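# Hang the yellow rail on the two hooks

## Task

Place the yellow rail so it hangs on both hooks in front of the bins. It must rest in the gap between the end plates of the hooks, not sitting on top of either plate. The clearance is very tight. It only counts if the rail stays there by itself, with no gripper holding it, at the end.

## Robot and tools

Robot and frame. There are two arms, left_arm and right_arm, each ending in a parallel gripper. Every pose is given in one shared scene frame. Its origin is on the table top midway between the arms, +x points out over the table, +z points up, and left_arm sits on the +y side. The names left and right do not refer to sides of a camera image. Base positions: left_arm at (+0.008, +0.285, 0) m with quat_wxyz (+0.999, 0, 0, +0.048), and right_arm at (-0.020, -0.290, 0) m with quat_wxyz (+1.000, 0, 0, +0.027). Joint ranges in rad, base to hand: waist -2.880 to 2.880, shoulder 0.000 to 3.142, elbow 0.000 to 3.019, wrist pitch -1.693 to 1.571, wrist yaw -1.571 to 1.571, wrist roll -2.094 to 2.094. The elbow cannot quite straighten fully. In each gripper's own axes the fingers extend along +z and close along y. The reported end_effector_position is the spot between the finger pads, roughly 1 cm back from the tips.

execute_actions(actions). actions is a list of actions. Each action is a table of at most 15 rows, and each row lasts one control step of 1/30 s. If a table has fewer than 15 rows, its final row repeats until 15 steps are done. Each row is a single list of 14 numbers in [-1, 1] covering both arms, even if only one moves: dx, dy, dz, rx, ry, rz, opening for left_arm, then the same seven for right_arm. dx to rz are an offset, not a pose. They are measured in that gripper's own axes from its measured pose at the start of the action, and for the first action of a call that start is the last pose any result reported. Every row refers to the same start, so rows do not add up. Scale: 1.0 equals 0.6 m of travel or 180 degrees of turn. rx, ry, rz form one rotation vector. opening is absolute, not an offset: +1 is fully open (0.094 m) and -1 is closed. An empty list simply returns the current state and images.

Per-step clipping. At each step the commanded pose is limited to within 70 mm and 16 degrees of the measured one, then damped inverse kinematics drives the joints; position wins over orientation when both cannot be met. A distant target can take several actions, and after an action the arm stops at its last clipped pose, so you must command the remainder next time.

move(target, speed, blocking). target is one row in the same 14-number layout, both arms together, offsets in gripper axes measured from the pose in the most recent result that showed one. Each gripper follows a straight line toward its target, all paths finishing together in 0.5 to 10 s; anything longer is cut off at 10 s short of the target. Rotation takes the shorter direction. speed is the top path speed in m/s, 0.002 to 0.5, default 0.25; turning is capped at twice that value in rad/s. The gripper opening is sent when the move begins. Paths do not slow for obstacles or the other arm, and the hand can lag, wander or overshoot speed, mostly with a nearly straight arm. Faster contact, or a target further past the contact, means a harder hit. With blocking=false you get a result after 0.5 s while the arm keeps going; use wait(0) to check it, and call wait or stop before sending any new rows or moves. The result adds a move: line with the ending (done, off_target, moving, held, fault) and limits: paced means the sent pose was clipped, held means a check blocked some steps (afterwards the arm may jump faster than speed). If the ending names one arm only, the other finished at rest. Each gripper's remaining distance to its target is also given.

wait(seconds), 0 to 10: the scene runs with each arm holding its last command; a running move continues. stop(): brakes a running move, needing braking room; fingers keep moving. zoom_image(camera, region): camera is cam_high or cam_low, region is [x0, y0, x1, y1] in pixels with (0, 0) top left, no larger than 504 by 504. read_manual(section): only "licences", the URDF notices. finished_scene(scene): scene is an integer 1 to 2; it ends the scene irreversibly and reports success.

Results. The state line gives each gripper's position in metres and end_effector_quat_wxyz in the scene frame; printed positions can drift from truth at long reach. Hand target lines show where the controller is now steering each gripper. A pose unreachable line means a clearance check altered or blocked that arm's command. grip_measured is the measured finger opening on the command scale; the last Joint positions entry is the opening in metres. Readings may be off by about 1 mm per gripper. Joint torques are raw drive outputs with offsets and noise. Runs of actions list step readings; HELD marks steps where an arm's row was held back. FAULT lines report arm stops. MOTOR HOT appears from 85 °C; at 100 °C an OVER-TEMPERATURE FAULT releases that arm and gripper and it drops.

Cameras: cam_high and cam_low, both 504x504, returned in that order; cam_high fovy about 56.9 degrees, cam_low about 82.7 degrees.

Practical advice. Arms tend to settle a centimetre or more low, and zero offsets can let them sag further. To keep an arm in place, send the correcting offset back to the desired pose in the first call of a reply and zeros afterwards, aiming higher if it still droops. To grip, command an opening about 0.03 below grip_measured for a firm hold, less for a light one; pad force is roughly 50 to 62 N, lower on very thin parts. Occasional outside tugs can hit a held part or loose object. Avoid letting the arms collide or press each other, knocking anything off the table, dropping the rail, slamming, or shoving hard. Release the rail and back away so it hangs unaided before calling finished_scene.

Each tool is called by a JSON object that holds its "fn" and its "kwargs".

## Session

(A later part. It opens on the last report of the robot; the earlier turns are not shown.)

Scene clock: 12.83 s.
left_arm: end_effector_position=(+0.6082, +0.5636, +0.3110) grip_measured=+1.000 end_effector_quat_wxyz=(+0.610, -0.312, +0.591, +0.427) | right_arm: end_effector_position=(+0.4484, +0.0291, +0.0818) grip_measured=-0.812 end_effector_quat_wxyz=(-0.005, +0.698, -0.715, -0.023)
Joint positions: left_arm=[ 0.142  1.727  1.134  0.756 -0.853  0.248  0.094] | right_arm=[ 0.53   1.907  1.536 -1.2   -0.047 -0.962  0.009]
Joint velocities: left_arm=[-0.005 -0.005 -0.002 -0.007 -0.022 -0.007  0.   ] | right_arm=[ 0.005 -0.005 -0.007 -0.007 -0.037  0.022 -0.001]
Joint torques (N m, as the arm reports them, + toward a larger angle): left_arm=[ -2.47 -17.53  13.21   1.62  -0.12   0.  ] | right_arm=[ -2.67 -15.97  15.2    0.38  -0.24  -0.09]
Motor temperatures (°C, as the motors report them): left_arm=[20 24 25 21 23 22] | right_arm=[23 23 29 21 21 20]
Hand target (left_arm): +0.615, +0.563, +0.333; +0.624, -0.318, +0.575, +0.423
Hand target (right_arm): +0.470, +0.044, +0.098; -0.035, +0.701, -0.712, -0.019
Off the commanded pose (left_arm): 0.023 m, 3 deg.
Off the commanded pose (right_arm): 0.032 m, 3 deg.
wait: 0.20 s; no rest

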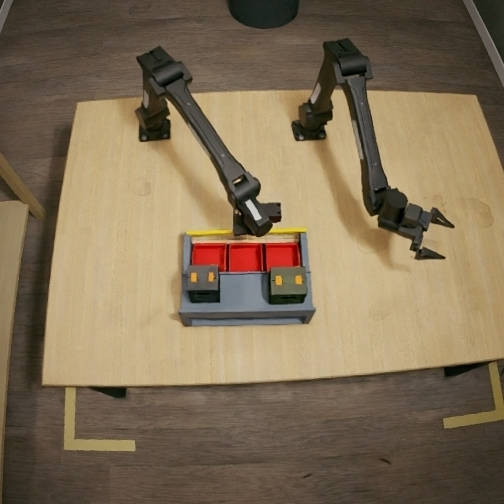

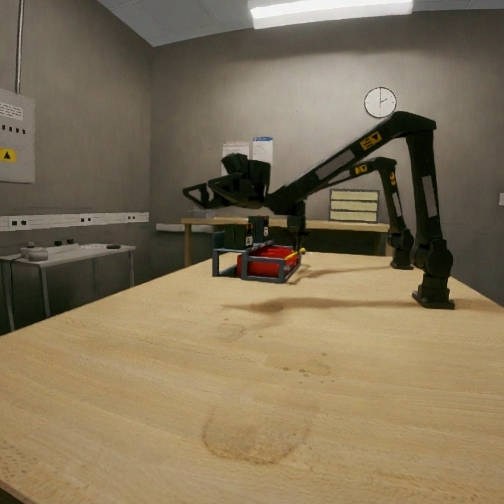

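{"fn": "execute_actions", "kwargs": {"actions": [[[-0.037,-0.0073,0.010,-0.0023,-0.0092,-0.0108,1,-0.0201,-0.0260,-0.0160,0.0100,-0.0081,-0.0051,-0.84],[-0.037,-0.0073,0.010,-0.0023,-0.0092,-0.0108,1,-0.0201,-0.0260,-0.0160,0.0100,-0.0081,-0.0060,-0.84],[-0.037,-0.0073,0.010,-0.0023,-0.0092,-0.0108,1,-0.0201,-0.0260,-0.0160,0.0100,-0.0081,-0.0070,-0.84],[-0.037,-0.0073,0.010,-0.0023,-0.0092,-0.0108,1,-0.0201,-0.0260,-0.0160,0.0100,-0.0081,-0.0079,-0.84],[-0.037,-0.0073,0.010,-0.0023,-0.0092,-0.0108,1,-0.0201,-0.0260,-0.0160,0.0100,-0.0081,-0.0089,-0.84],[-0.037,-0.0073,0.010,-0.0023,-0.0092,-0.0108,1,-0.0201,-0.0260,-0.0160,0.0100,-0.0081,-0.0098,-0.84],[-0.037,-0.0073,0.010,-0.0023,-0.0092,-0.0108,1,-0.0199,-0.0259,-0.0139,0.0094,-0.0077,-0.0098,-0.84],[-0.037,-0.0073,0.010,-0.0023,-0.0092,-0.0108,1,-0.0197,-0.0258,-0.0118,0.0088,-0.0072,-0.0097,-0.84],[-0.037,-0.0073,0.010,-0.0023,-0.0092,-0.0108,1,-0.0195,-0.0257,-0.0096,0.0082,-0.0068,-0.0097,-0.84],[-0.037,-0.0073,0.010,-0.0023,-0.0092,-0.0108,1,-0.0193,-0.0256,-0.0075,0.0076,-0.0064,-0.0097,-0.84],[-0.037,-0.0073,0.010,-0.0023,-0.0092,-0.0108,1,-0.0192,-0.0255,-0.0054,0.0069,-0.0059,-0.0096,-0.84],[-0.037,-0.0073,0.010,-0.0023,-0.0092,-0.0108,1,-0.0190,-0.0254,-0.0033,0.0063,-0.0055,-0.0096,-0.84],[-0.037,-0.0073,0.010,-0.0023,-0.0092,-0.0108,1,-0.0188,-0.0253,-0.0011,0.0057,-0.0051,-0.0096,-0.84],[-0.037,-0.0073,0.010,-0.0023,-0.0092,-0.0108,1,-0.0186,-0.0252,0.0010,0.0051,-0.0046,-0.0095,-0.84],[-0.037,-0.0073,0.010,-0.0023,-0.0092,-0.0108,1,-0.0184,-0.0251,0.0031,0.0045,-0.0042,-0.0095,-0.84]]]}}

{"fn": "wait", "kwargs": {"seconds": 0.3}}

{"fn": "zoom_image", "kwargs": {"camera": "cam_high", "region": [172, 215, 207, 250]}}

{"fn": "zoom_image", "kwargs": {"camera": "cam_high", "region": [283, 215, 318, 250]}}

{"fn": "zoom_image", "kwargs": {"camera": "cam_low", "region": [270, 230, 330, 290]}}

Scene clock: 14.13 s.
left_arm: end_effector_position=(+0.6082, +0.5636, +0.3110) grip_measured=+1.000 end_effector_quat_wxyz=(+0.610, -0.312, +0.591, +0.427) | right_arm: end_effector_position=(+0.4481, +0.0289, +0.0776) grip_measured=-0.812 end_effector_quat_wxyz=(-0.001, +0.703, -0.711, -0.024)
Joint positions: left_arm=[ 0.142  1.727  1.134  0.756 -0.853  0.248  0.094] | right_arm=[ 0.53   1.914  1.536 -1.2   -0.047 -0.975  0.009]
Joint velocities: left_arm=[ 0.005  0.005 -0.007  0.027  0.007 -0.007  0.   ] | right_arm=[-0.005  0.063 -0.007  0.002  0.022 -0.022  0.   ]
Joint torques (N m, as the arm reports them, + toward a larger angle): left_arm=[ -2.03 -17.65  13.13   1.59  -0.09   0.  ] | right_arm=[ -1.96 -15.19  13.29   0.17  -0.12  -0.19]
Motor temperatures (°C, as the motors report them): left_arm=[20 24 25 21 23 22] | right_arm=[23 23 29 21 21 20]
Hand target (left_arm): +0.615, +0.563, +0.333; +0.624, -0.318, +0.575, +0.423
Hand target (right_arm): +0.463, +0.039, +0.080; -0.015, +0.709, -0.705, -0.022
Off the commanded pose (left_arm): 0.023 m, 3 deg.
Off the commanded pose (right_arm): 0.019 m, 2 deg.
Step readings (end_effector_position):
0: left_arm (+0.6082, +0.5636, +0.3110) | right_arm (+0.4484, +0.0291, +0.0818)
1: left_arm (+0.6082, +0.5636, +0.3110) | right_arm (+0.4484, +0.0291, +0.0818)
2: left_arm (+0.6082, +0.5636, +0.3110) | right_arm (+0.4484, +0.0291, +0.0818)
4: left_arm (+0.6082, +0.5636, +0.3110) | right_arm (+0.4484, +0.0291, +0.0818)
8: left_arm (+0.6082, +0.5636, +0.3110) | right_arm (+0.4484, +0.0291, +0.0818)
15: end_effector_position above

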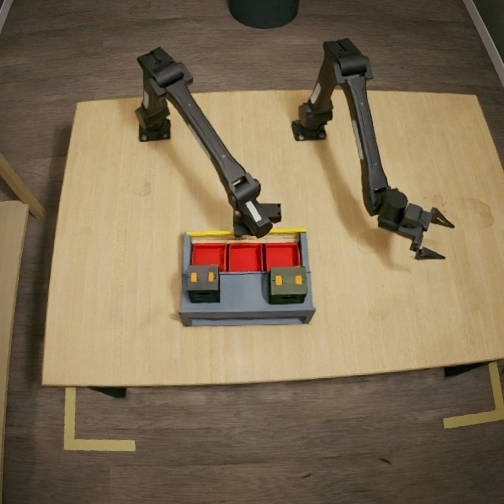

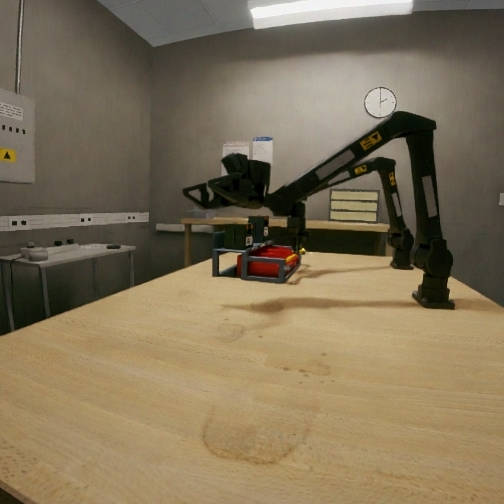

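Scene clock: 14.43 s.
left_arm: end_effector_position=(+0.6082, +0.5636, +0.3110) grip_measured=+1.000 end_effector_quat_wxyz=(+0.610, -0.312, +0.591, +0.427) | right_arm: end_effector_position=(+0.4474, +0.0285, +0.0701) grip_measured=-0.812 end_effector_quat_wxyz=(+0.006, +0.703, -0.711, -0.025)
Joint positions: left_arm=[ 0.142  1.727  1.134  0.756 -0.853  0.248  0.094] | right_arm=[ 0.53   1.928  1.536 -1.2   -0.047 -0.976  0.009]
Joint velocities: left_arm=[-0.015 -0.015  0.012 -0.002 -0.11  -0.037  0.   ] | right_arm=[-0.005 -0.005  0.012 -0.002  0.037  0.051  0.   ]
Joint torques (N m, as the arm reports them, + toward a larger angle): left_arm=[ -2.14 -17.5   13.13   1.68  -0.11   0.01] | right_arm=[ -3.18 -15.63  13.32   0.35  -0.15  -0.15]
Motor temperatures (°C, as the motors report them): left_arm=[20 25 25 21 23 22] | right_arm=[23 23 29 21 21 20]
Hand target (left_arm): +0.615, +0.563, +0.333; +0.624, -0.318, +0.575, +0.423
Hand target (right_arm): +0.463, +0.039, +0.080; -0.015, +0.709, -0.705, -0.022
Off the commanded pose (left_arm): 0.023 m, 3 deg.
Off the commanded pose (right_arm): 0.022 m, 3 deg.
wait: 0.30 s; no rest

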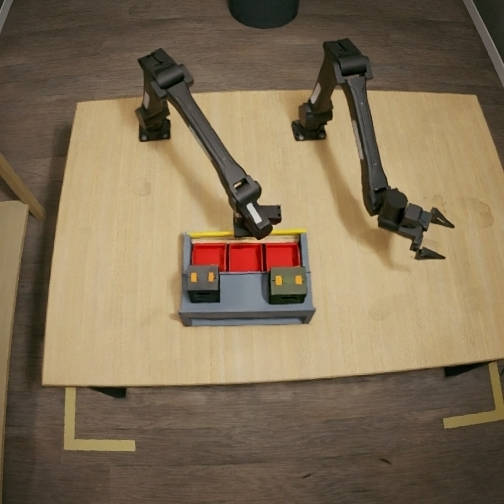

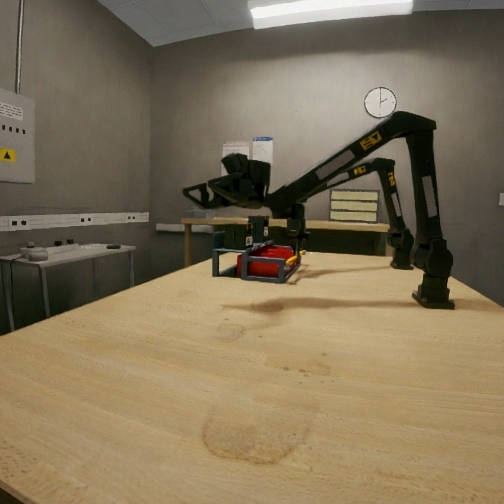

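Region (172, 215, 207, 250) of cam_high's 504x504 image, scaled by 14.400, with more detail than that image has.

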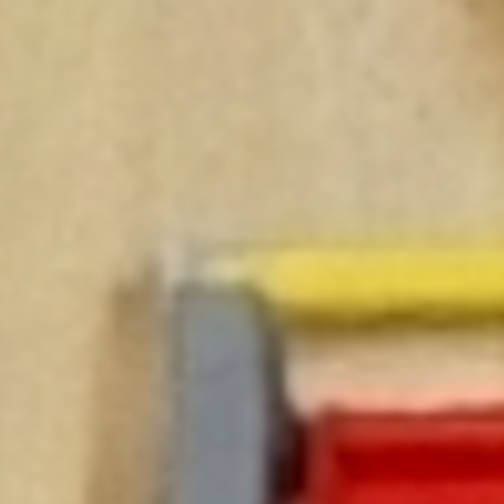

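Region (283, 215, 318, 250) of cam_high's 504x504 image, scaled by 14.400, with more detail than that image has.

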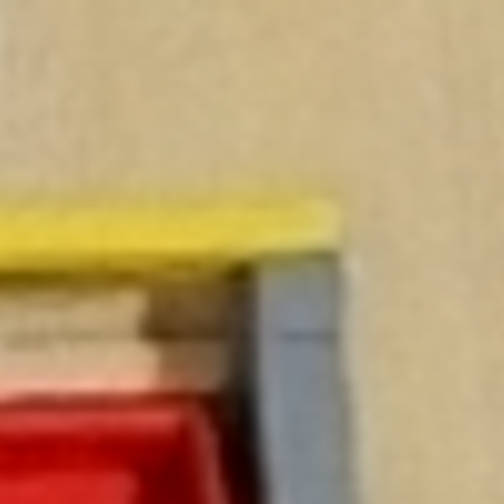

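Region (270, 230, 330, 290) of cam_low's 504x504 image, scaled by 8.400, with more detail than that image has.

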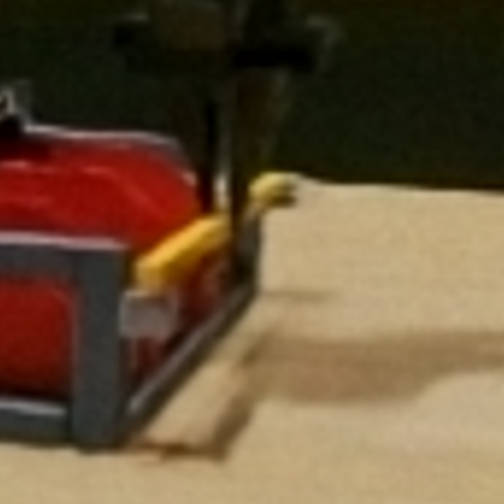

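{"fn": "execute_actions", "kwargs": {"actions": [[[-0.037,-0.0073,0.010,-0.0023,-0.0092,-0.0108,1,-0.0162,-0.0294,-0.0253,0.0126,-0.0092,-0.0008,-0.84],[-0.037,-0.0073,0.010,-0.0023,-0.0092,-0.0108,1,-0.0152,-0.0301,-0.0254,0.0126,-0.0092,-0.0004,-0.84],[-0.037,-0.0073,0.010,-0.0023,-0.0092,-0.0108,1,-0.0142,-0.0308,-0.0254,0.0126,-0.0092,0.0000,-0.84],[-0.037,-0.0073,0.010,-0.0023,-0.0092,-0.0108,1,-0.0131,-0.0316,-0.0255,0.0126,-0.0092,0.0005,-0.84],[-0.037,-0.0073,0.010,-0.0023,-0.0092,-0.0108,1,-0.0121,-0.0323,-0.0255,0.0126,-0.0092,0.0009,-0.84],[-0.037,-0.0073,0.010,-0.0023,-0.0092,-0.0108,1,-0.0111,-0.0330,-0.0256,0.0126,-0.0092,0.0013,-0.84],[-0.037,-0.0073,0.010,-0.0023,-0.0092,-0.0108,1,-0.0101,-0.0337,-0.0256,0.0126,-0.0092,0.0017,-0.84],[-0.037,-0.0073,0.010,-0.0023,-0.0092,-0.0108,1,-0.0090,-0.0345,-0.0257,0.0126,-0.0092,0.0022,-0.84],[-0.037,-0.0073,0.010,-0.0023,-0.0092,-0.0108,1,-0.0080,-0.0352,-0.0257,0.0126,-0.0092,0.0026,-0.84],[-0.037,-0.0073,0.010,-0.0023,-0.0092,-0.0108,1,-0.0070,-0.0359,-0.0258,0.0126,-0.0092,0.0030,-0.84]]]}}

{"fn": "wait", "kwargs": {"seconds": 0.15}}

{"fn": "zoom_image", "kwargs": {"camera": "cam_high", "region": [172, 215, 207, 250]}}

{"fn": "zoom_image", "kwargs": {"camera": "cam_high", "region": [283, 215, 318, 250]}}

{"fn": "zoom_image", "kwargs": {"camera": "cam_low", "region": [270, 230, 330, 290]}}

Scene clock: 15.50 s.
left_arm: end_effector_position=(+0.6082, +0.5636, +0.3110) grip_measured=+1.000 end_effector_quat_wxyz=(+0.610, -0.312, +0.591, +0.427) | right_arm: end_effector_position=(+0.4476, +0.0281, +0.0701) grip_measured=-0.812 end_effector_quat_wxyz=(+0.006, +0.703, -0.711, -0.025)
Joint positions: left_arm=[ 0.142  1.727  1.134  0.756 -0.853  0.248  0.094] | right_arm=[ 0.53   1.928  1.536 -1.2   -0.047 -0.976  0.009]
Joint velocities: left_arm=[-0.005 -0.005 -0.012 -0.012 -0.022  0.022  0.   ] | right_arm=[-0.015 -0.005 -0.012 -0.002  0.007  0.051 -0.001]
Joint torques (N m, as the arm reports them, + toward a larger angle): left_arm=[ -2.29 -17.36  13.19   1.61  -0.11   0.  ] | right_arm=[ -3.73 -16.54  13.22   0.29  -0.13  -0.07]
Motor temperatures (°C, as the motors report them): left_arm=[20 25 25 21 23 22] | right_arm=[23 23 30 21 21 20]
Hand target (left_arm): +0.615, +0.563, +0.333; +0.624, -0.318, +0.575, +0.423
Hand target (right_arm): +0.469, +0.031, +0.085; -0.019, +0.699, -0.714, -0.021
Off the commanded pose (left_arm): 0.023 m, 3 deg.
Off the commanded pose (right_arm): 0.027 m, 3 deg.
Step readings (end_effector_position):
0: left_arm (+0.6082, +0.5636, +0.3110) | right_arm (+0.4474, +0.0285, +0.0701)
1: left_arm (+0.6082, +0.5636, +0.3110) | right_arm (+0.4474, +0.0285, +0.0701)
2: left_arm (+0.6082, +0.5636, +0.3110) | right_arm (+0.4474, +0.0285, +0.0701)
4: left_arm (+0.6082, +0.5636, +0.3110) | right_arm (+0.4474, +0.0285, +0.0701)
8: left_arm (+0.6082, +0.5636, +0.3110) | right_arm (+0.4474, +0.0285, +0.0701)
15: end_effector_position above

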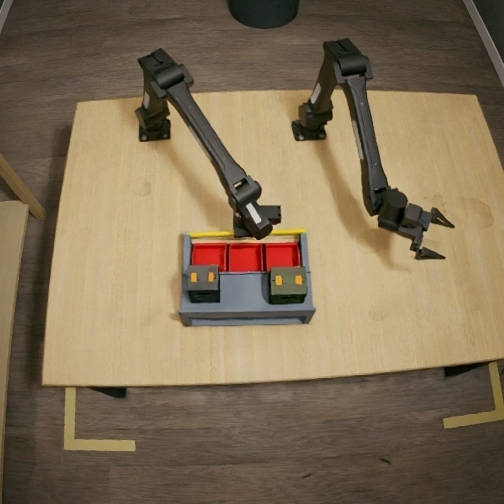

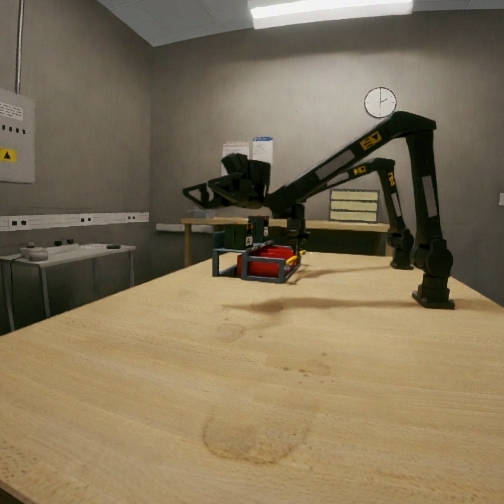

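Scene clock: 15.67 s.
left_arm: end_effector_position=(+0.6082, +0.5636, +0.3110) grip_measured=+1.000 end_effector_quat_wxyz=(+0.610, -0.312, +0.591, +0.427) | right_arm: end_effector_position=(+0.4479, +0.0278, +0.0701) grip_measured=-0.812 end_effector_quat_wxyz=(+0.006, +0.702, -0.711, -0.025)
Joint positions: left_arm=[ 0.142  1.727  1.134  0.756 -0.853  0.248  0.094] | right_arm=[ 0.529  1.928  1.536 -1.2   -0.047 -0.976  0.009]
Joint velocities: left_arm=[-0.024  0.005 -0.022 -0.007  0.081 -0.037  0.   ] | right_arm=[-0.005  0.005 -0.002  0.007 -0.051 -0.051 -0.001]
Joint torques (N m, as the arm reports them, + toward a larger angle): left_arm=[ -2.29 -17.44  13.09   1.69  -0.1   -0.01] | right_arm=[ -4.2  -17.01  13.24   0.07  -0.13  -0.08]
Motor temperatures (°C, as the motors report them): left_arm=[20 25 25 21 23 22] | right_arm=[23 23 30 21 21 20]
Hand target (left_arm): +0.615, +0.563, +0.333; +0.624, -0.318, +0.575, +0.423
Hand target (right_arm): +0.469, +0.031, +0.085; -0.019, +0.699, -0.714, -0.021
Off the commanded pose (left_arm): 0.023 m, 3 deg.
Off the commanded pose (right_arm): 0.027 m, 3 deg.
wait: 0.17 s; no rest

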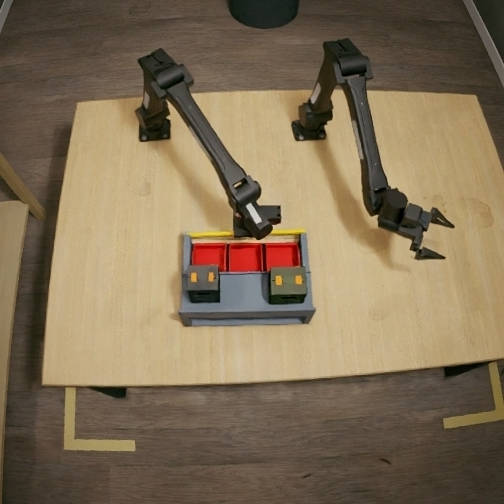

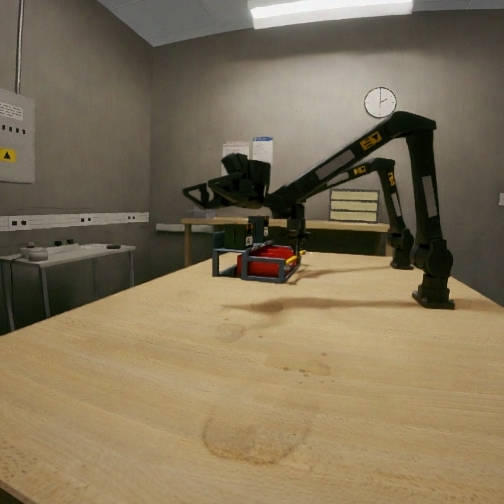

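Region (172, 215, 207, 250) of cam_high's 504x504 image, scaled by 14.400, with more detail than that image has.

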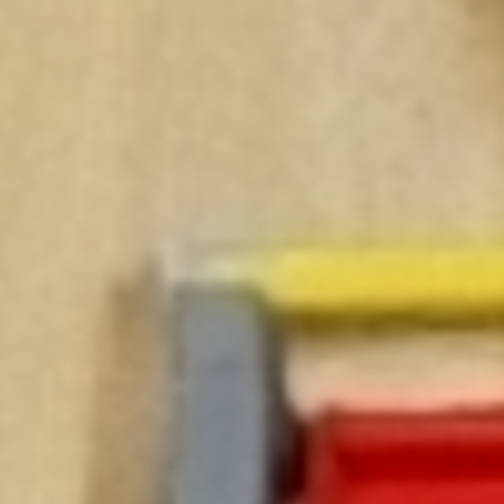

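Region (283, 215, 318, 250) of cam_high's 504x504 image, scaled by 14.400, with more detail than that image has.

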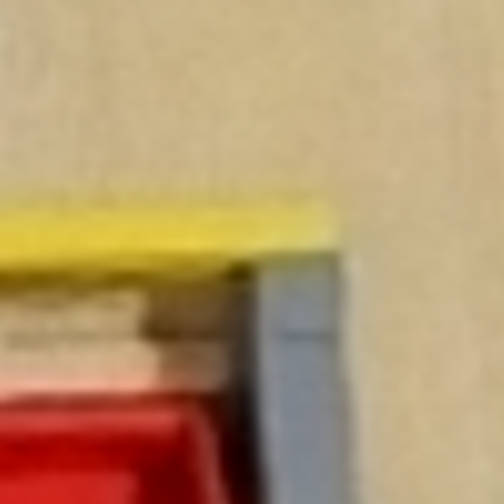

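Region (270, 230, 330, 290) of cam_low's 504x504 image, scaled by 8.400, with more detail than that image has.

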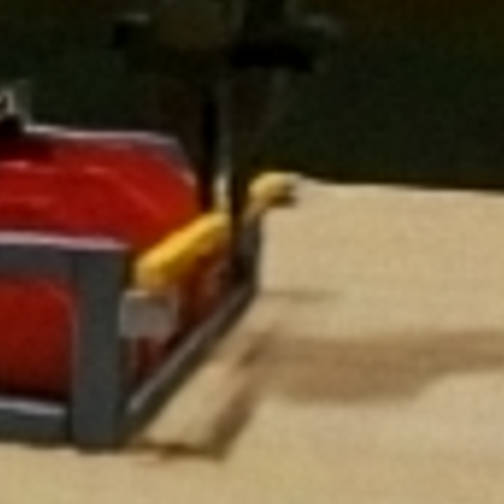

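{"fn": "execute_actions", "kwargs": {"actions": [[[-0.037,-0.0073,0.010,-0.0023,-0.0092,-0.0108,1,-0.0077,-0.0353,-0.0258,0.0126,-0.0092,0.0027,-0.84],[-0.037,-0.0073,0.010,-0.0023,-0.0092,-0.0108,1,-0.0069,-0.0359,-0.0258,0.0126,-0.0092,0.0030,-0.84],[-0.037,-0.0073,0.010,-0.0023,-0.0092,-0.0108,1,-0.0062,-0.0364,-0.0259,0.0126,-0.0092,0.0033,-0.84],[-0.037,-0.0073,0.010,-0.0023,-0.0092,-0.0108,1,-0.0054,-0.0369,-0.0259,0.0126,-0.0092,0.0036,-0.84],[-0.037,-0.0073,0.010,-0.0023,-0.0092,-0.0108,1,-0.0046,-0.0375,-0.0260,0.0126,-0.0092,0.0040,-0.84],[-0.037,-0.0073,0.010,-0.0023,-0.0092,-0.0108,1,-0.0039,-0.0380,-0.0260,0.0126,-0.0092,0.0043,-0.84]]]}}

{"fn": "zoom_image", "kwargs": {"camera": "cam_high", "region": [172, 215, 207, 250]}}

{"fn": "zoom_image", "kwargs": {"camera": "cam_high", "region": [283, 215, 318, 250]}}

{"fn": "zoom_image", "kwargs": {"camera": "cam_low", "region": [270, 230, 330, 290]}}

Scene clock: 16.40 s.
left_arm: end_effector_position=(+0.6082, +0.5636, +0.3110) grip_measured=+1.000 end_effector_quat_wxyz=(+0.610, -0.312, +0.591, +0.427) | right_arm: end_effector_position=(+0.4498, +0.0249, +0.0701) grip_measured=-0.812 end_effector_quat_wxyz=(+0.006, +0.700, -0.713, -0.025)
Joint positions: left_arm=[ 0.142  1.727  1.134  0.756 -0.853  0.248  0.094] | right_arm=[ 0.523  1.928  1.536 -1.2   -0.047 -0.976  0.009]
Joint velocities: left_arm=[-0.005  0.015 -0.002 -0.002  0.066 -0.066  0.   ] | right_arm=[-0.015 -0.005  0.007  0.012  0.007  0.007  0.001]
Joint torques (N m, as the arm reports them, + toward a larger angle): left_arm=[ -2.51 -17.47  13.17   1.67  -0.1    0.  ] | right_arm=[ -3.84 -15.97  13.5    0.01  -0.18  -0.05]
Motor temperatures (°C, as the motors report them): left_arm=[20 25 25 21 23 22] | right_arm=[23 23 30 21 21 20]
Hand target (left_arm): +0.615, +0.563, +0.333; +0.624, -0.318, +0.575, +0.423
Hand target (right_arm): +0.470, +0.029, +0.085; -0.019, +0.697, -0.716, -0.021
Off the commanded pose (left_arm): 0.023 m, 3 deg.
Off the commanded pose (right_arm): 0.026 m, 3 deg.
Step readings (end_effector_position):
0: left_arm (+0.6082, +0.5636, +0.3110) | right_arm (+0.4479, +0.0278, +0.0701)
1: left_arm (+0.6082, +0.5636, +0.3110) | right_arm (+0.4479, +0.0278, +0.0701)
2: left_arm (+0.6082, +0.5636, +0.3110) | right_arm (+0.4479, +0.0278, +0.0701)
4: left_arm (+0.6082, +0.5636, +0.3110) | right_arm (+0.4480, +0.0276, +0.0701)
8: left_arm (+0.6082, +0.5636, +0.3110) | right_arm (+0.4487, +0.0265, +0.0701)
15: end_effector_position above

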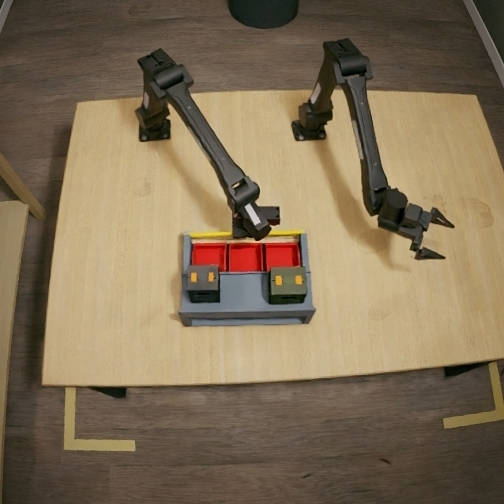

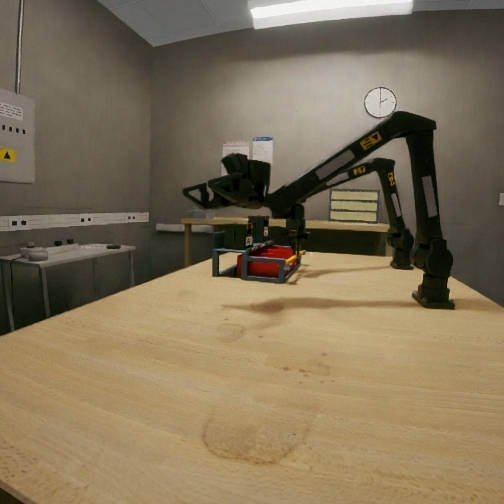

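Region (172, 215, 207, 250) of cam_high's 504x504 image, scaled by 14.400, with more detail than that image has.

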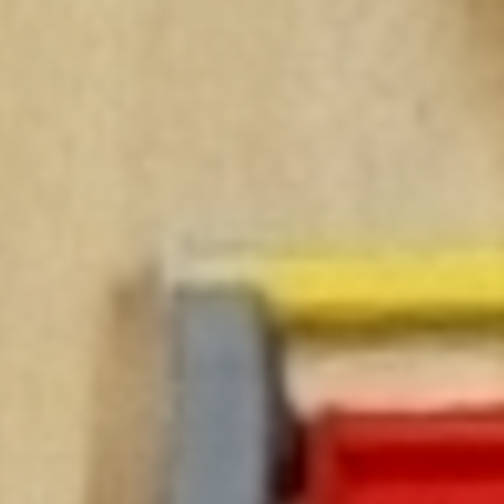

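Region (283, 215, 318, 250) of cam_high's 504x504 image, scaled by 14.400, with more detail than that image has.

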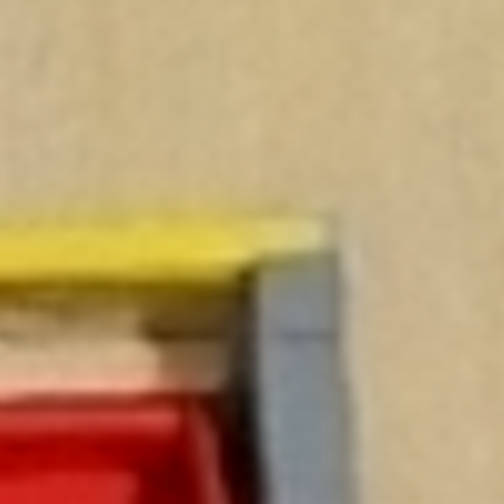

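Region (270, 230, 330, 290) of cam_low's 504x504 image, scaled by 8.400, with more detail than that image has.

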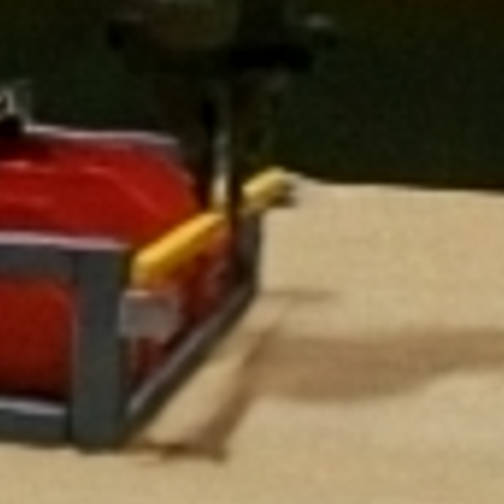

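{"fn": "execute_actions", "kwargs": {"actions": [[[-0.037,-0.0073,0.010,-0.0023,-0.0092,-0.0108,1,-0.0118,-0.0318,-0.0191,0.0108,-0.0080,0.0009,-0.84],[-0.037,-0.0073,0.010,-0.0023,-0.0092,-0.0108,1,-0.0114,-0.0319,-0.0175,0.0105,-0.0075,0.0009,-0.84],[-0.037,-0.0073,0.010,-0.0023,-0.0092,-0.0108,1,-0.0111,-0.0319,-0.0160,0.0102,-0.0069,0.0010,-0.84],[-0.037,-0.0073,0.010,-0.0023,-0.0092,-0.0108,1,-0.0107,-0.0320,-0.0144,0.0099,-0.0064,0.0010,-0.84],[-0.037,-0.0073,0.010,-0.0023,-0.0092,-0.0108,1,-0.0104,-0.0321,-0.0128,0.0096,-0.0058,0.0010,-0.84],[-0.037,-0.0073,0.010,-0.0023,-0.0092,-0.0108,1,-0.0100,-0.0322,-0.0113,0.0093,-0.0053,0.0010,-0.84],[-0.037,-0.0073,0.010,-0.0023,-0.0092,-0.0108,1,-0.0097,-0.0322,-0.0097,0.0090,-0.0047,0.0011,-0.84],[-0.037,-0.0073,0.010,-0.0023,-0.0092,-0.0108,1,-0.0093,-0.0323,-0.0082,0.0087,-0.0042,0.0011,-0.84],[-0.037,-0.0073,0.010,-0.0023,-0.0092,-0.0108,1,-0.0090,-0.0324,-0.0066,0.0084,-0.0036,0.0011,-0.84],[-0.037,-0.0073,0.010,-0.0023,-0.0092,-0.0108,1,-0.0086,-0.0325,-0.0050,0.0081,-0.0031,0.0011,-0.84],[-0.037,-0.0073,0.010,-0.0023,-0.0092,-0.0108,1,-0.0083,-0.0325,-0.0035,0.0078,-0.0025,0.0012,-0.84],[-0.037,-0.0073,0.010,-0.0023,-0.0092,-0.0108,1,-0.0079,-0.0326,-0.0019,0.0075,-0.0020,0.0012,-0.84]]]}}

{"fn": "wait", "kwargs": {"seconds": 0.2}}

{"fn": "zoom_image", "kwargs": {"camera": "cam_high", "region": [172, 215, 207, 250]}}

{"fn": "zoom_image", "kwargs": {"camera": "cam_high", "region": [283, 215, 318, 250]}}

{"fn": "zoom_image", "kwargs": {"camera": "cam_low", "region": [270, 230, 330, 290]}}

Scene clock: 17.37 s.
left_arm: end_effector_position=(+0.6082, +0.5636, +0.3110) grip_measured=+1.000 end_effector_quat_wxyz=(+0.610, -0.312, +0.591, +0.427) | right_arm: end_effector_position=(+0.4497, +0.0240, +0.0645) grip_measured=-0.812 end_effector_quat_wxyz=(+0.011, +0.700, -0.713, -0.024)
Joint positions: left_arm=[ 0.142  1.727  1.134  0.756 -0.853  0.248  0.094] | right_arm=[ 0.523  1.938  1.536 -1.2   -0.043 -0.976  0.009]
Joint velocities: left_arm=[-0.015  0.005 -0.002  0.007  0.007  0.007  0.   ] | right_arm=[-0.015  0.024 -0.002  0.002  0.022  0.037 -0.001]
Joint torques (N m, as the arm reports them, + toward a larger angle): left_arm=[ -2.32 -17.5   13.12   1.66  -0.1   -0.01] | right_arm=[ -3.09 -15.34  13.47   0.23   0.04  -0.07]
Motor temperatures (°C, as the motors report them): left_arm=[20 25 25 21 23 22] | right_arm=[23 23 30 21 21 20]
Hand target (left_arm): +0.615, +0.563, +0.333; +0.624, -0.318, +0.575, +0.423
Hand target (right_arm): +0.469, +0.029, +0.071; -0.005, +0.699, -0.715, -0.019
Off the commanded pose (left_arm): 0.023 m, 3 deg.
Off the commanded pose (right_arm): 0.021 m, 2 deg.
Step readings (end_effector_position):
0: left_arm (+0.6082, +0.5636, +0.3110) | right_arm (+0.4498, +0.0249, +0.0701)
1: left_arm (+0.6082, +0.5636, +0.3110) | right_arm (+0.4498, +0.0249, +0.0701)
2: left_arm (+0.6082, +0.5636, +0.3110) | right_arm (+0.4498, +0.0249, +0.0701)
4: left_arm (+0.6082, +0.5636, +0.3110) | right_arm (+0.4498, +0.0249, +0.0701)
8: left_arm (+0.6082, +0.5636, +0.3110) | right_arm (+0.4499, +0.0247, +0.0697)
15: end_effector_position above

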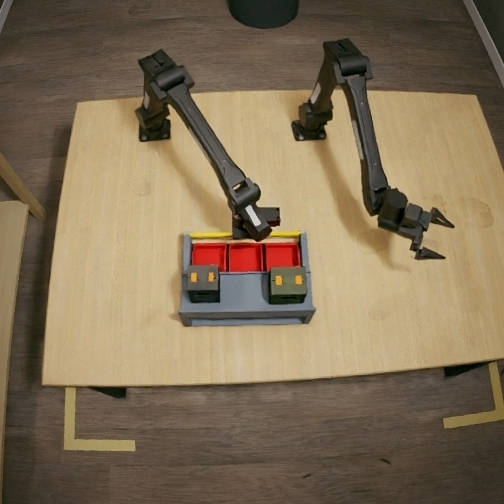

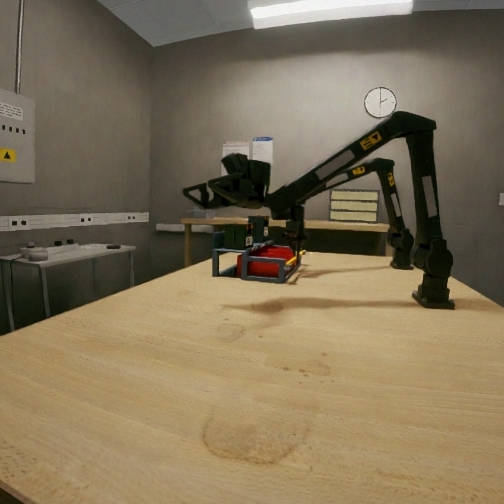

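Scene clock: 17.57 s.
left_arm: end_effector_position=(+0.6082, +0.5636, +0.3110) grip_measured=+1.000 end_effector_quat_wxyz=(+0.610, -0.312, +0.591, +0.427) | right_arm: end_effector_position=(+0.4496, +0.0239, +0.0635) grip_measured=-0.812 end_effector_quat_wxyz=(+0.012, +0.700, -0.713, -0.024)
Joint positions: left_arm=[ 0.142  1.727  1.134  0.756 -0.853  0.248  0.094] | right_arm=[ 0.523  1.94   1.536 -1.2   -0.043 -0.976  0.009]
Joint velocities: left_arm=[-0.005 -0.005 -0.002  0.002  0.022 -0.007  0.   ] | right_arm=[ 0.005 -0.005 -0.012 -0.017 -0.095 -0.007  0.001]
Joint torques (N m, as the arm reports them, + toward a larger angle): left_arm=[ -2.23 -17.41  13.12   1.67  -0.11   0.01] | right_arm=[ -4.13 -15.8   13.4   -0.02   0.01  -0.05]
Motor temperatures (°C, as the motors report them): left_arm=[20 25 25 21 23 22] | right_arm=[23 23 30 21 21 20]
Hand target (left_arm): +0.615, +0.563, +0.333; +0.624, -0.318, +0.575, +0.423
Hand target (right_arm): +0.469, +0.029, +0.071; -0.005, +0.699, -0.715, -0.019
Off the commanded pose (left_arm): 0.023 m, 3 deg.
Off the commanded pose (right_arm): 0.022 m, 2 deg.
wait: 0.20 s; at rest by 0.17 s

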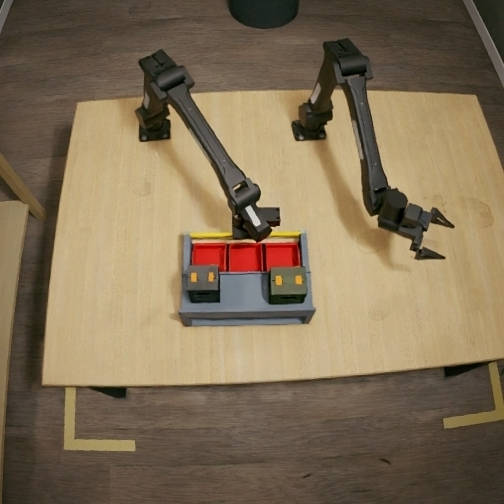

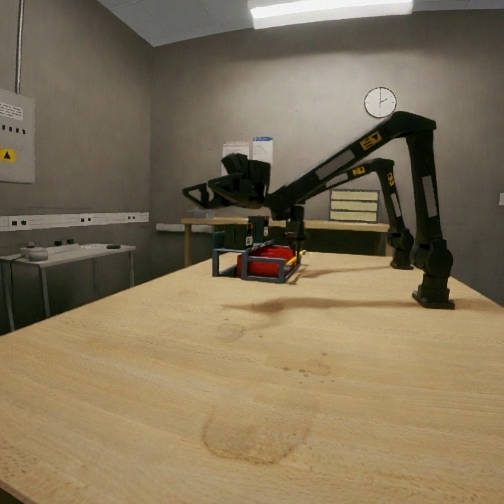

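Region (172, 215, 207, 250) of cam_high's 504x504 image, scaled by 14.400, with more detail than that image has.

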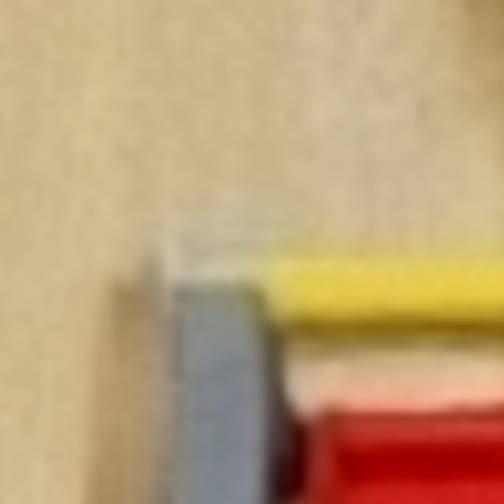

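Region (283, 215, 318, 250) of cam_high's 504x504 image, scaled by 14.400, with more detail than that image has.

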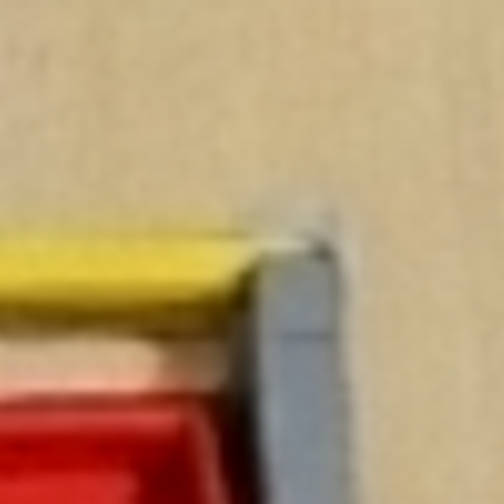

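Region (270, 230, 330, 290) of cam_low's 504x504 image, scaled by 8.400, with more detail than that image has.

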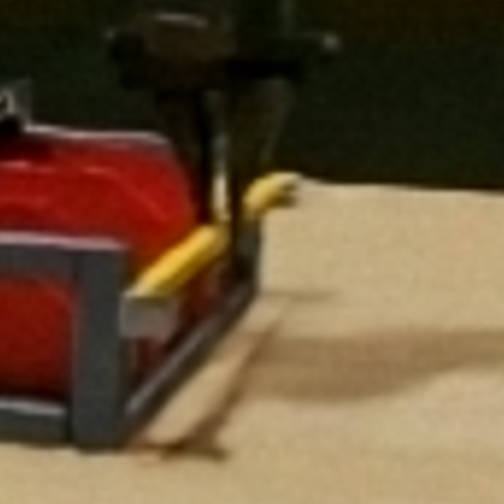

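{"fn": "zoom_image", "kwargs": {"camera": "cam_low", "region": [292, 243, 312, 263]}}

{"fn": "zoom_image", "kwargs": {"camera": "cam_high", "region": [178, 225, 198, 245]}}

Region (292, 243, 312, 263) of cam_low's 504x504 image, scaled by 25.200, with more detail than that image has.

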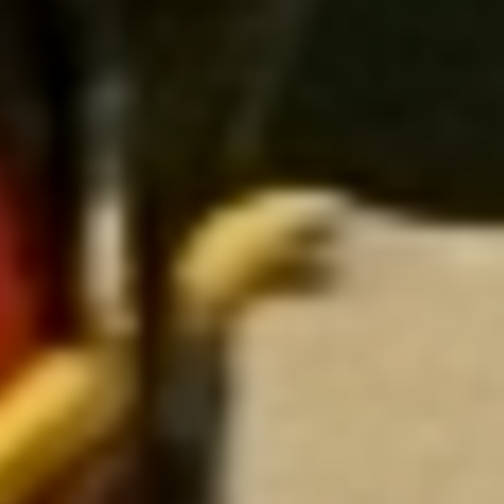

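Region (178, 225, 198, 245) of cam_high's 504x504 image, scaled by 25.200, with more detail than that image has.

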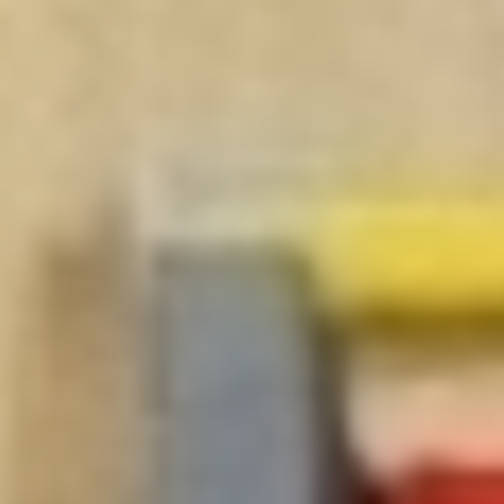

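{"fn": "execute_actions", "kwargs": {"actions": [[[-0.037,-0.0073,0.010,-0.0023,-0.0092,-0.0108,1,-0.0155,-0.0287,-0.0144,0.0098,-0.0066,-0.0008,-0.84],[-0.037,-0.0073,0.010,-0.0023,-0.0092,-0.0108,1,-0.0154,-0.0286,-0.0128,0.0094,-0.0063,-0.0008,-0.84],[-0.037,-0.0073,0.010,-0.0023,-0.0092,-0.0108,1,-0.0152,-0.0285,-0.0113,0.0089,-0.0060,-0.0008,-0.84],[-0.037,-0.0073,0.010,-0.0023,-0.0092,-0.0108,1,-0.0151,-0.0284,-0.0097,0.0085,-0.0057,-0.0008,-0.84],[-0.037,-0.0073,0.010,-0.0023,-0.0092,-0.0108,1,-0.0150,-0.0284,-0.0082,0.0080,-0.0053,-0.0007,-0.84],[-0.037,-0.0073,0.010,-0.0023,-0.0092,-0.0108,1,-0.0149,-0.0283,-0.0066,0.0076,-0.0050,-0.0007,-0.84],[-0.037,-0.0073,0.010,-0.0023,-0.0092,-0.0108,1,-0.0147,-0.0282,-0.0051,0.0071,-0.0047,-0.0007,-0.84],[-0.037,-0.0073,0.010,-0.0023,-0.0092,-0.0108,1,-0.0146,-0.0281,-0.0035,0.0067,-0.0044,-0.0007,-0.84]]]}}

{"fn": "zoom_image", "kwargs": {"camera": "cam_high", "region": [172, 215, 207, 250]}}

{"fn": "zoom_image", "kwargs": {"camera": "cam_high", "region": [283, 215, 318, 250]}}

{"fn": "zoom_image", "kwargs": {"camera": "cam_low", "region": [270, 230, 330, 290]}}

Scene clock: 18.47 s.
left_arm: end_effector_position=(+0.6082, +0.5636, +0.3110) grip_measured=+1.000 end_effector_quat_wxyz=(+0.610, -0.312, +0.591, +0.427) | right_arm: end_effector_position=(+0.4494, +0.0239, +0.0600) grip_measured=-0.812 end_effector_quat_wxyz=(+0.015, +0.700, -0.713, -0.025)
Joint positions: left_arm=[ 0.142  1.727  1.134  0.756 -0.853  0.248  0.094] | right_arm=[ 0.523  1.947  1.536 -1.199 -0.044 -0.976  0.009]
Joint velocities: left_arm=[-0.005 -0.005  0.002  0.012 -0.007 -0.051  0.   ] | right_arm=[-0.005 -0.005 -0.002 -0.002 -0.022  0.007  0.   ]
Joint torques (N m, as the arm reports them, + toward a larger angle): left_arm=[ -2.12 -17.37  13.19   1.69  -0.11   0.01] | right_arm=[ -3.05 -15.57  13.44   0.13  -0.05  -0.06]
Motor temperatures (°C, as the motors report them): left_arm=[20 25 25 21 23 22] | right_arm=[23 23 30 21 21 20]
Hand target (left_arm): +0.615, +0.563, +0.333; +0.624, -0.318, +0.575, +0.423
Hand target (right_arm): +0.466, +0.032, +0.065; -0.001, +0.701, -0.713, -0.022
Off the commanded pose (left_arm): 0.023 m, 3 deg.
Off the commanded pose (right_arm): 0.020 m, 2 deg.
Step readings (end_effector_position):
0: left_arm (+0.6082, +0.5636, +0.3110) | right_arm (+0.4496, +0.0239, +0.0635)
1: left_arm (+0.6082, +0.5636, +0.3110) | right_arm (+0.4496, +0.0239, +0.0635)
2: left_arm (+0.6082, +0.5636, +0.3110) | right_arm (+0.4496, +0.0239, +0.0635)
4: left_arm (+0.6082, +0.5636, +0.3110) | right_arm (+0.4496, +0.0239, +0.0635)
8: left_arm (+0.6082, +0.5636, +0.3110) | right_arm (+0.4495, +0.0238, +0.0629)
15: end_effector_position above

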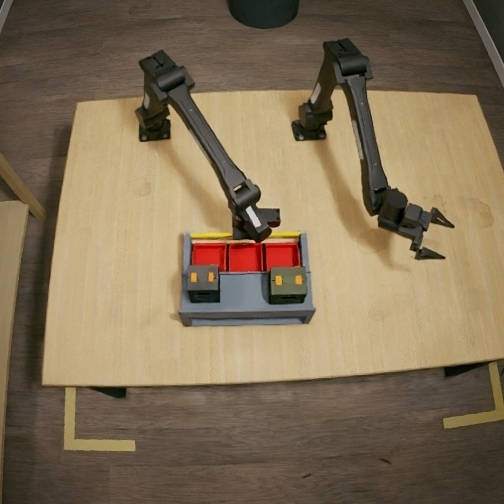

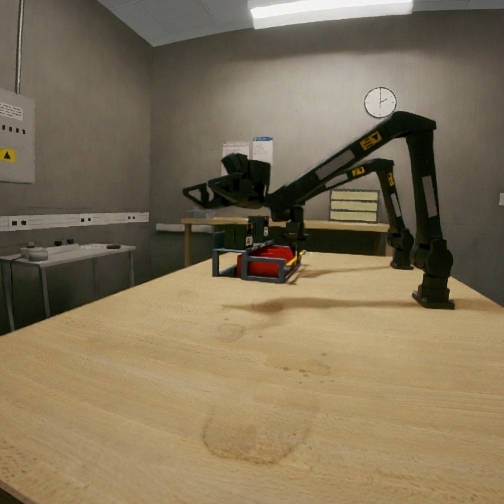

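Region (172, 215, 207, 250) of cam_high's 504x504 image, scaled by 14.400, with more detail than that image has.

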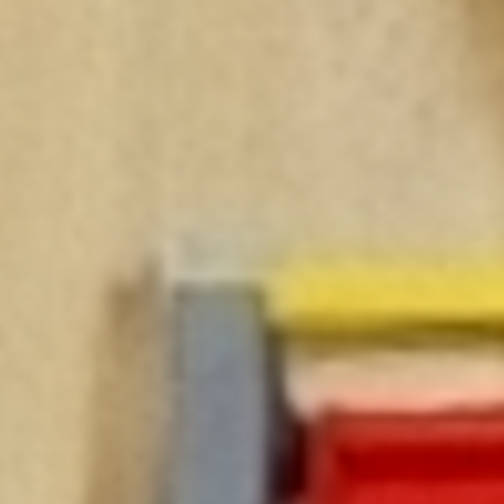

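Region (283, 215, 318, 250) of cam_high's 504x504 image, scaled by 14.400, with more detail than that image has.

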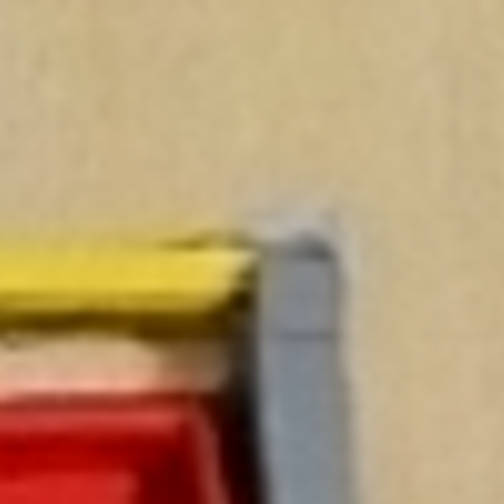

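Region (270, 230, 330, 290) of cam_low's 504x504 image, scaled by 8.400, with more detail than that image has.

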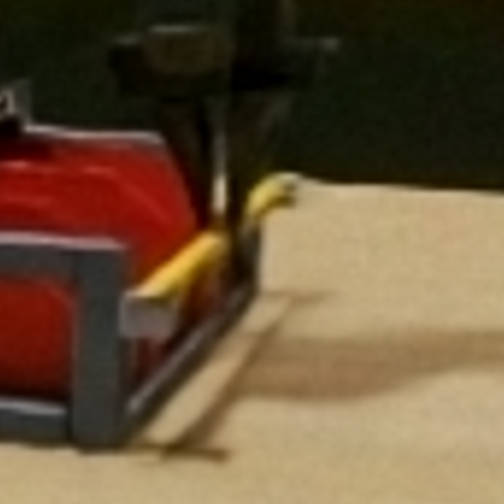

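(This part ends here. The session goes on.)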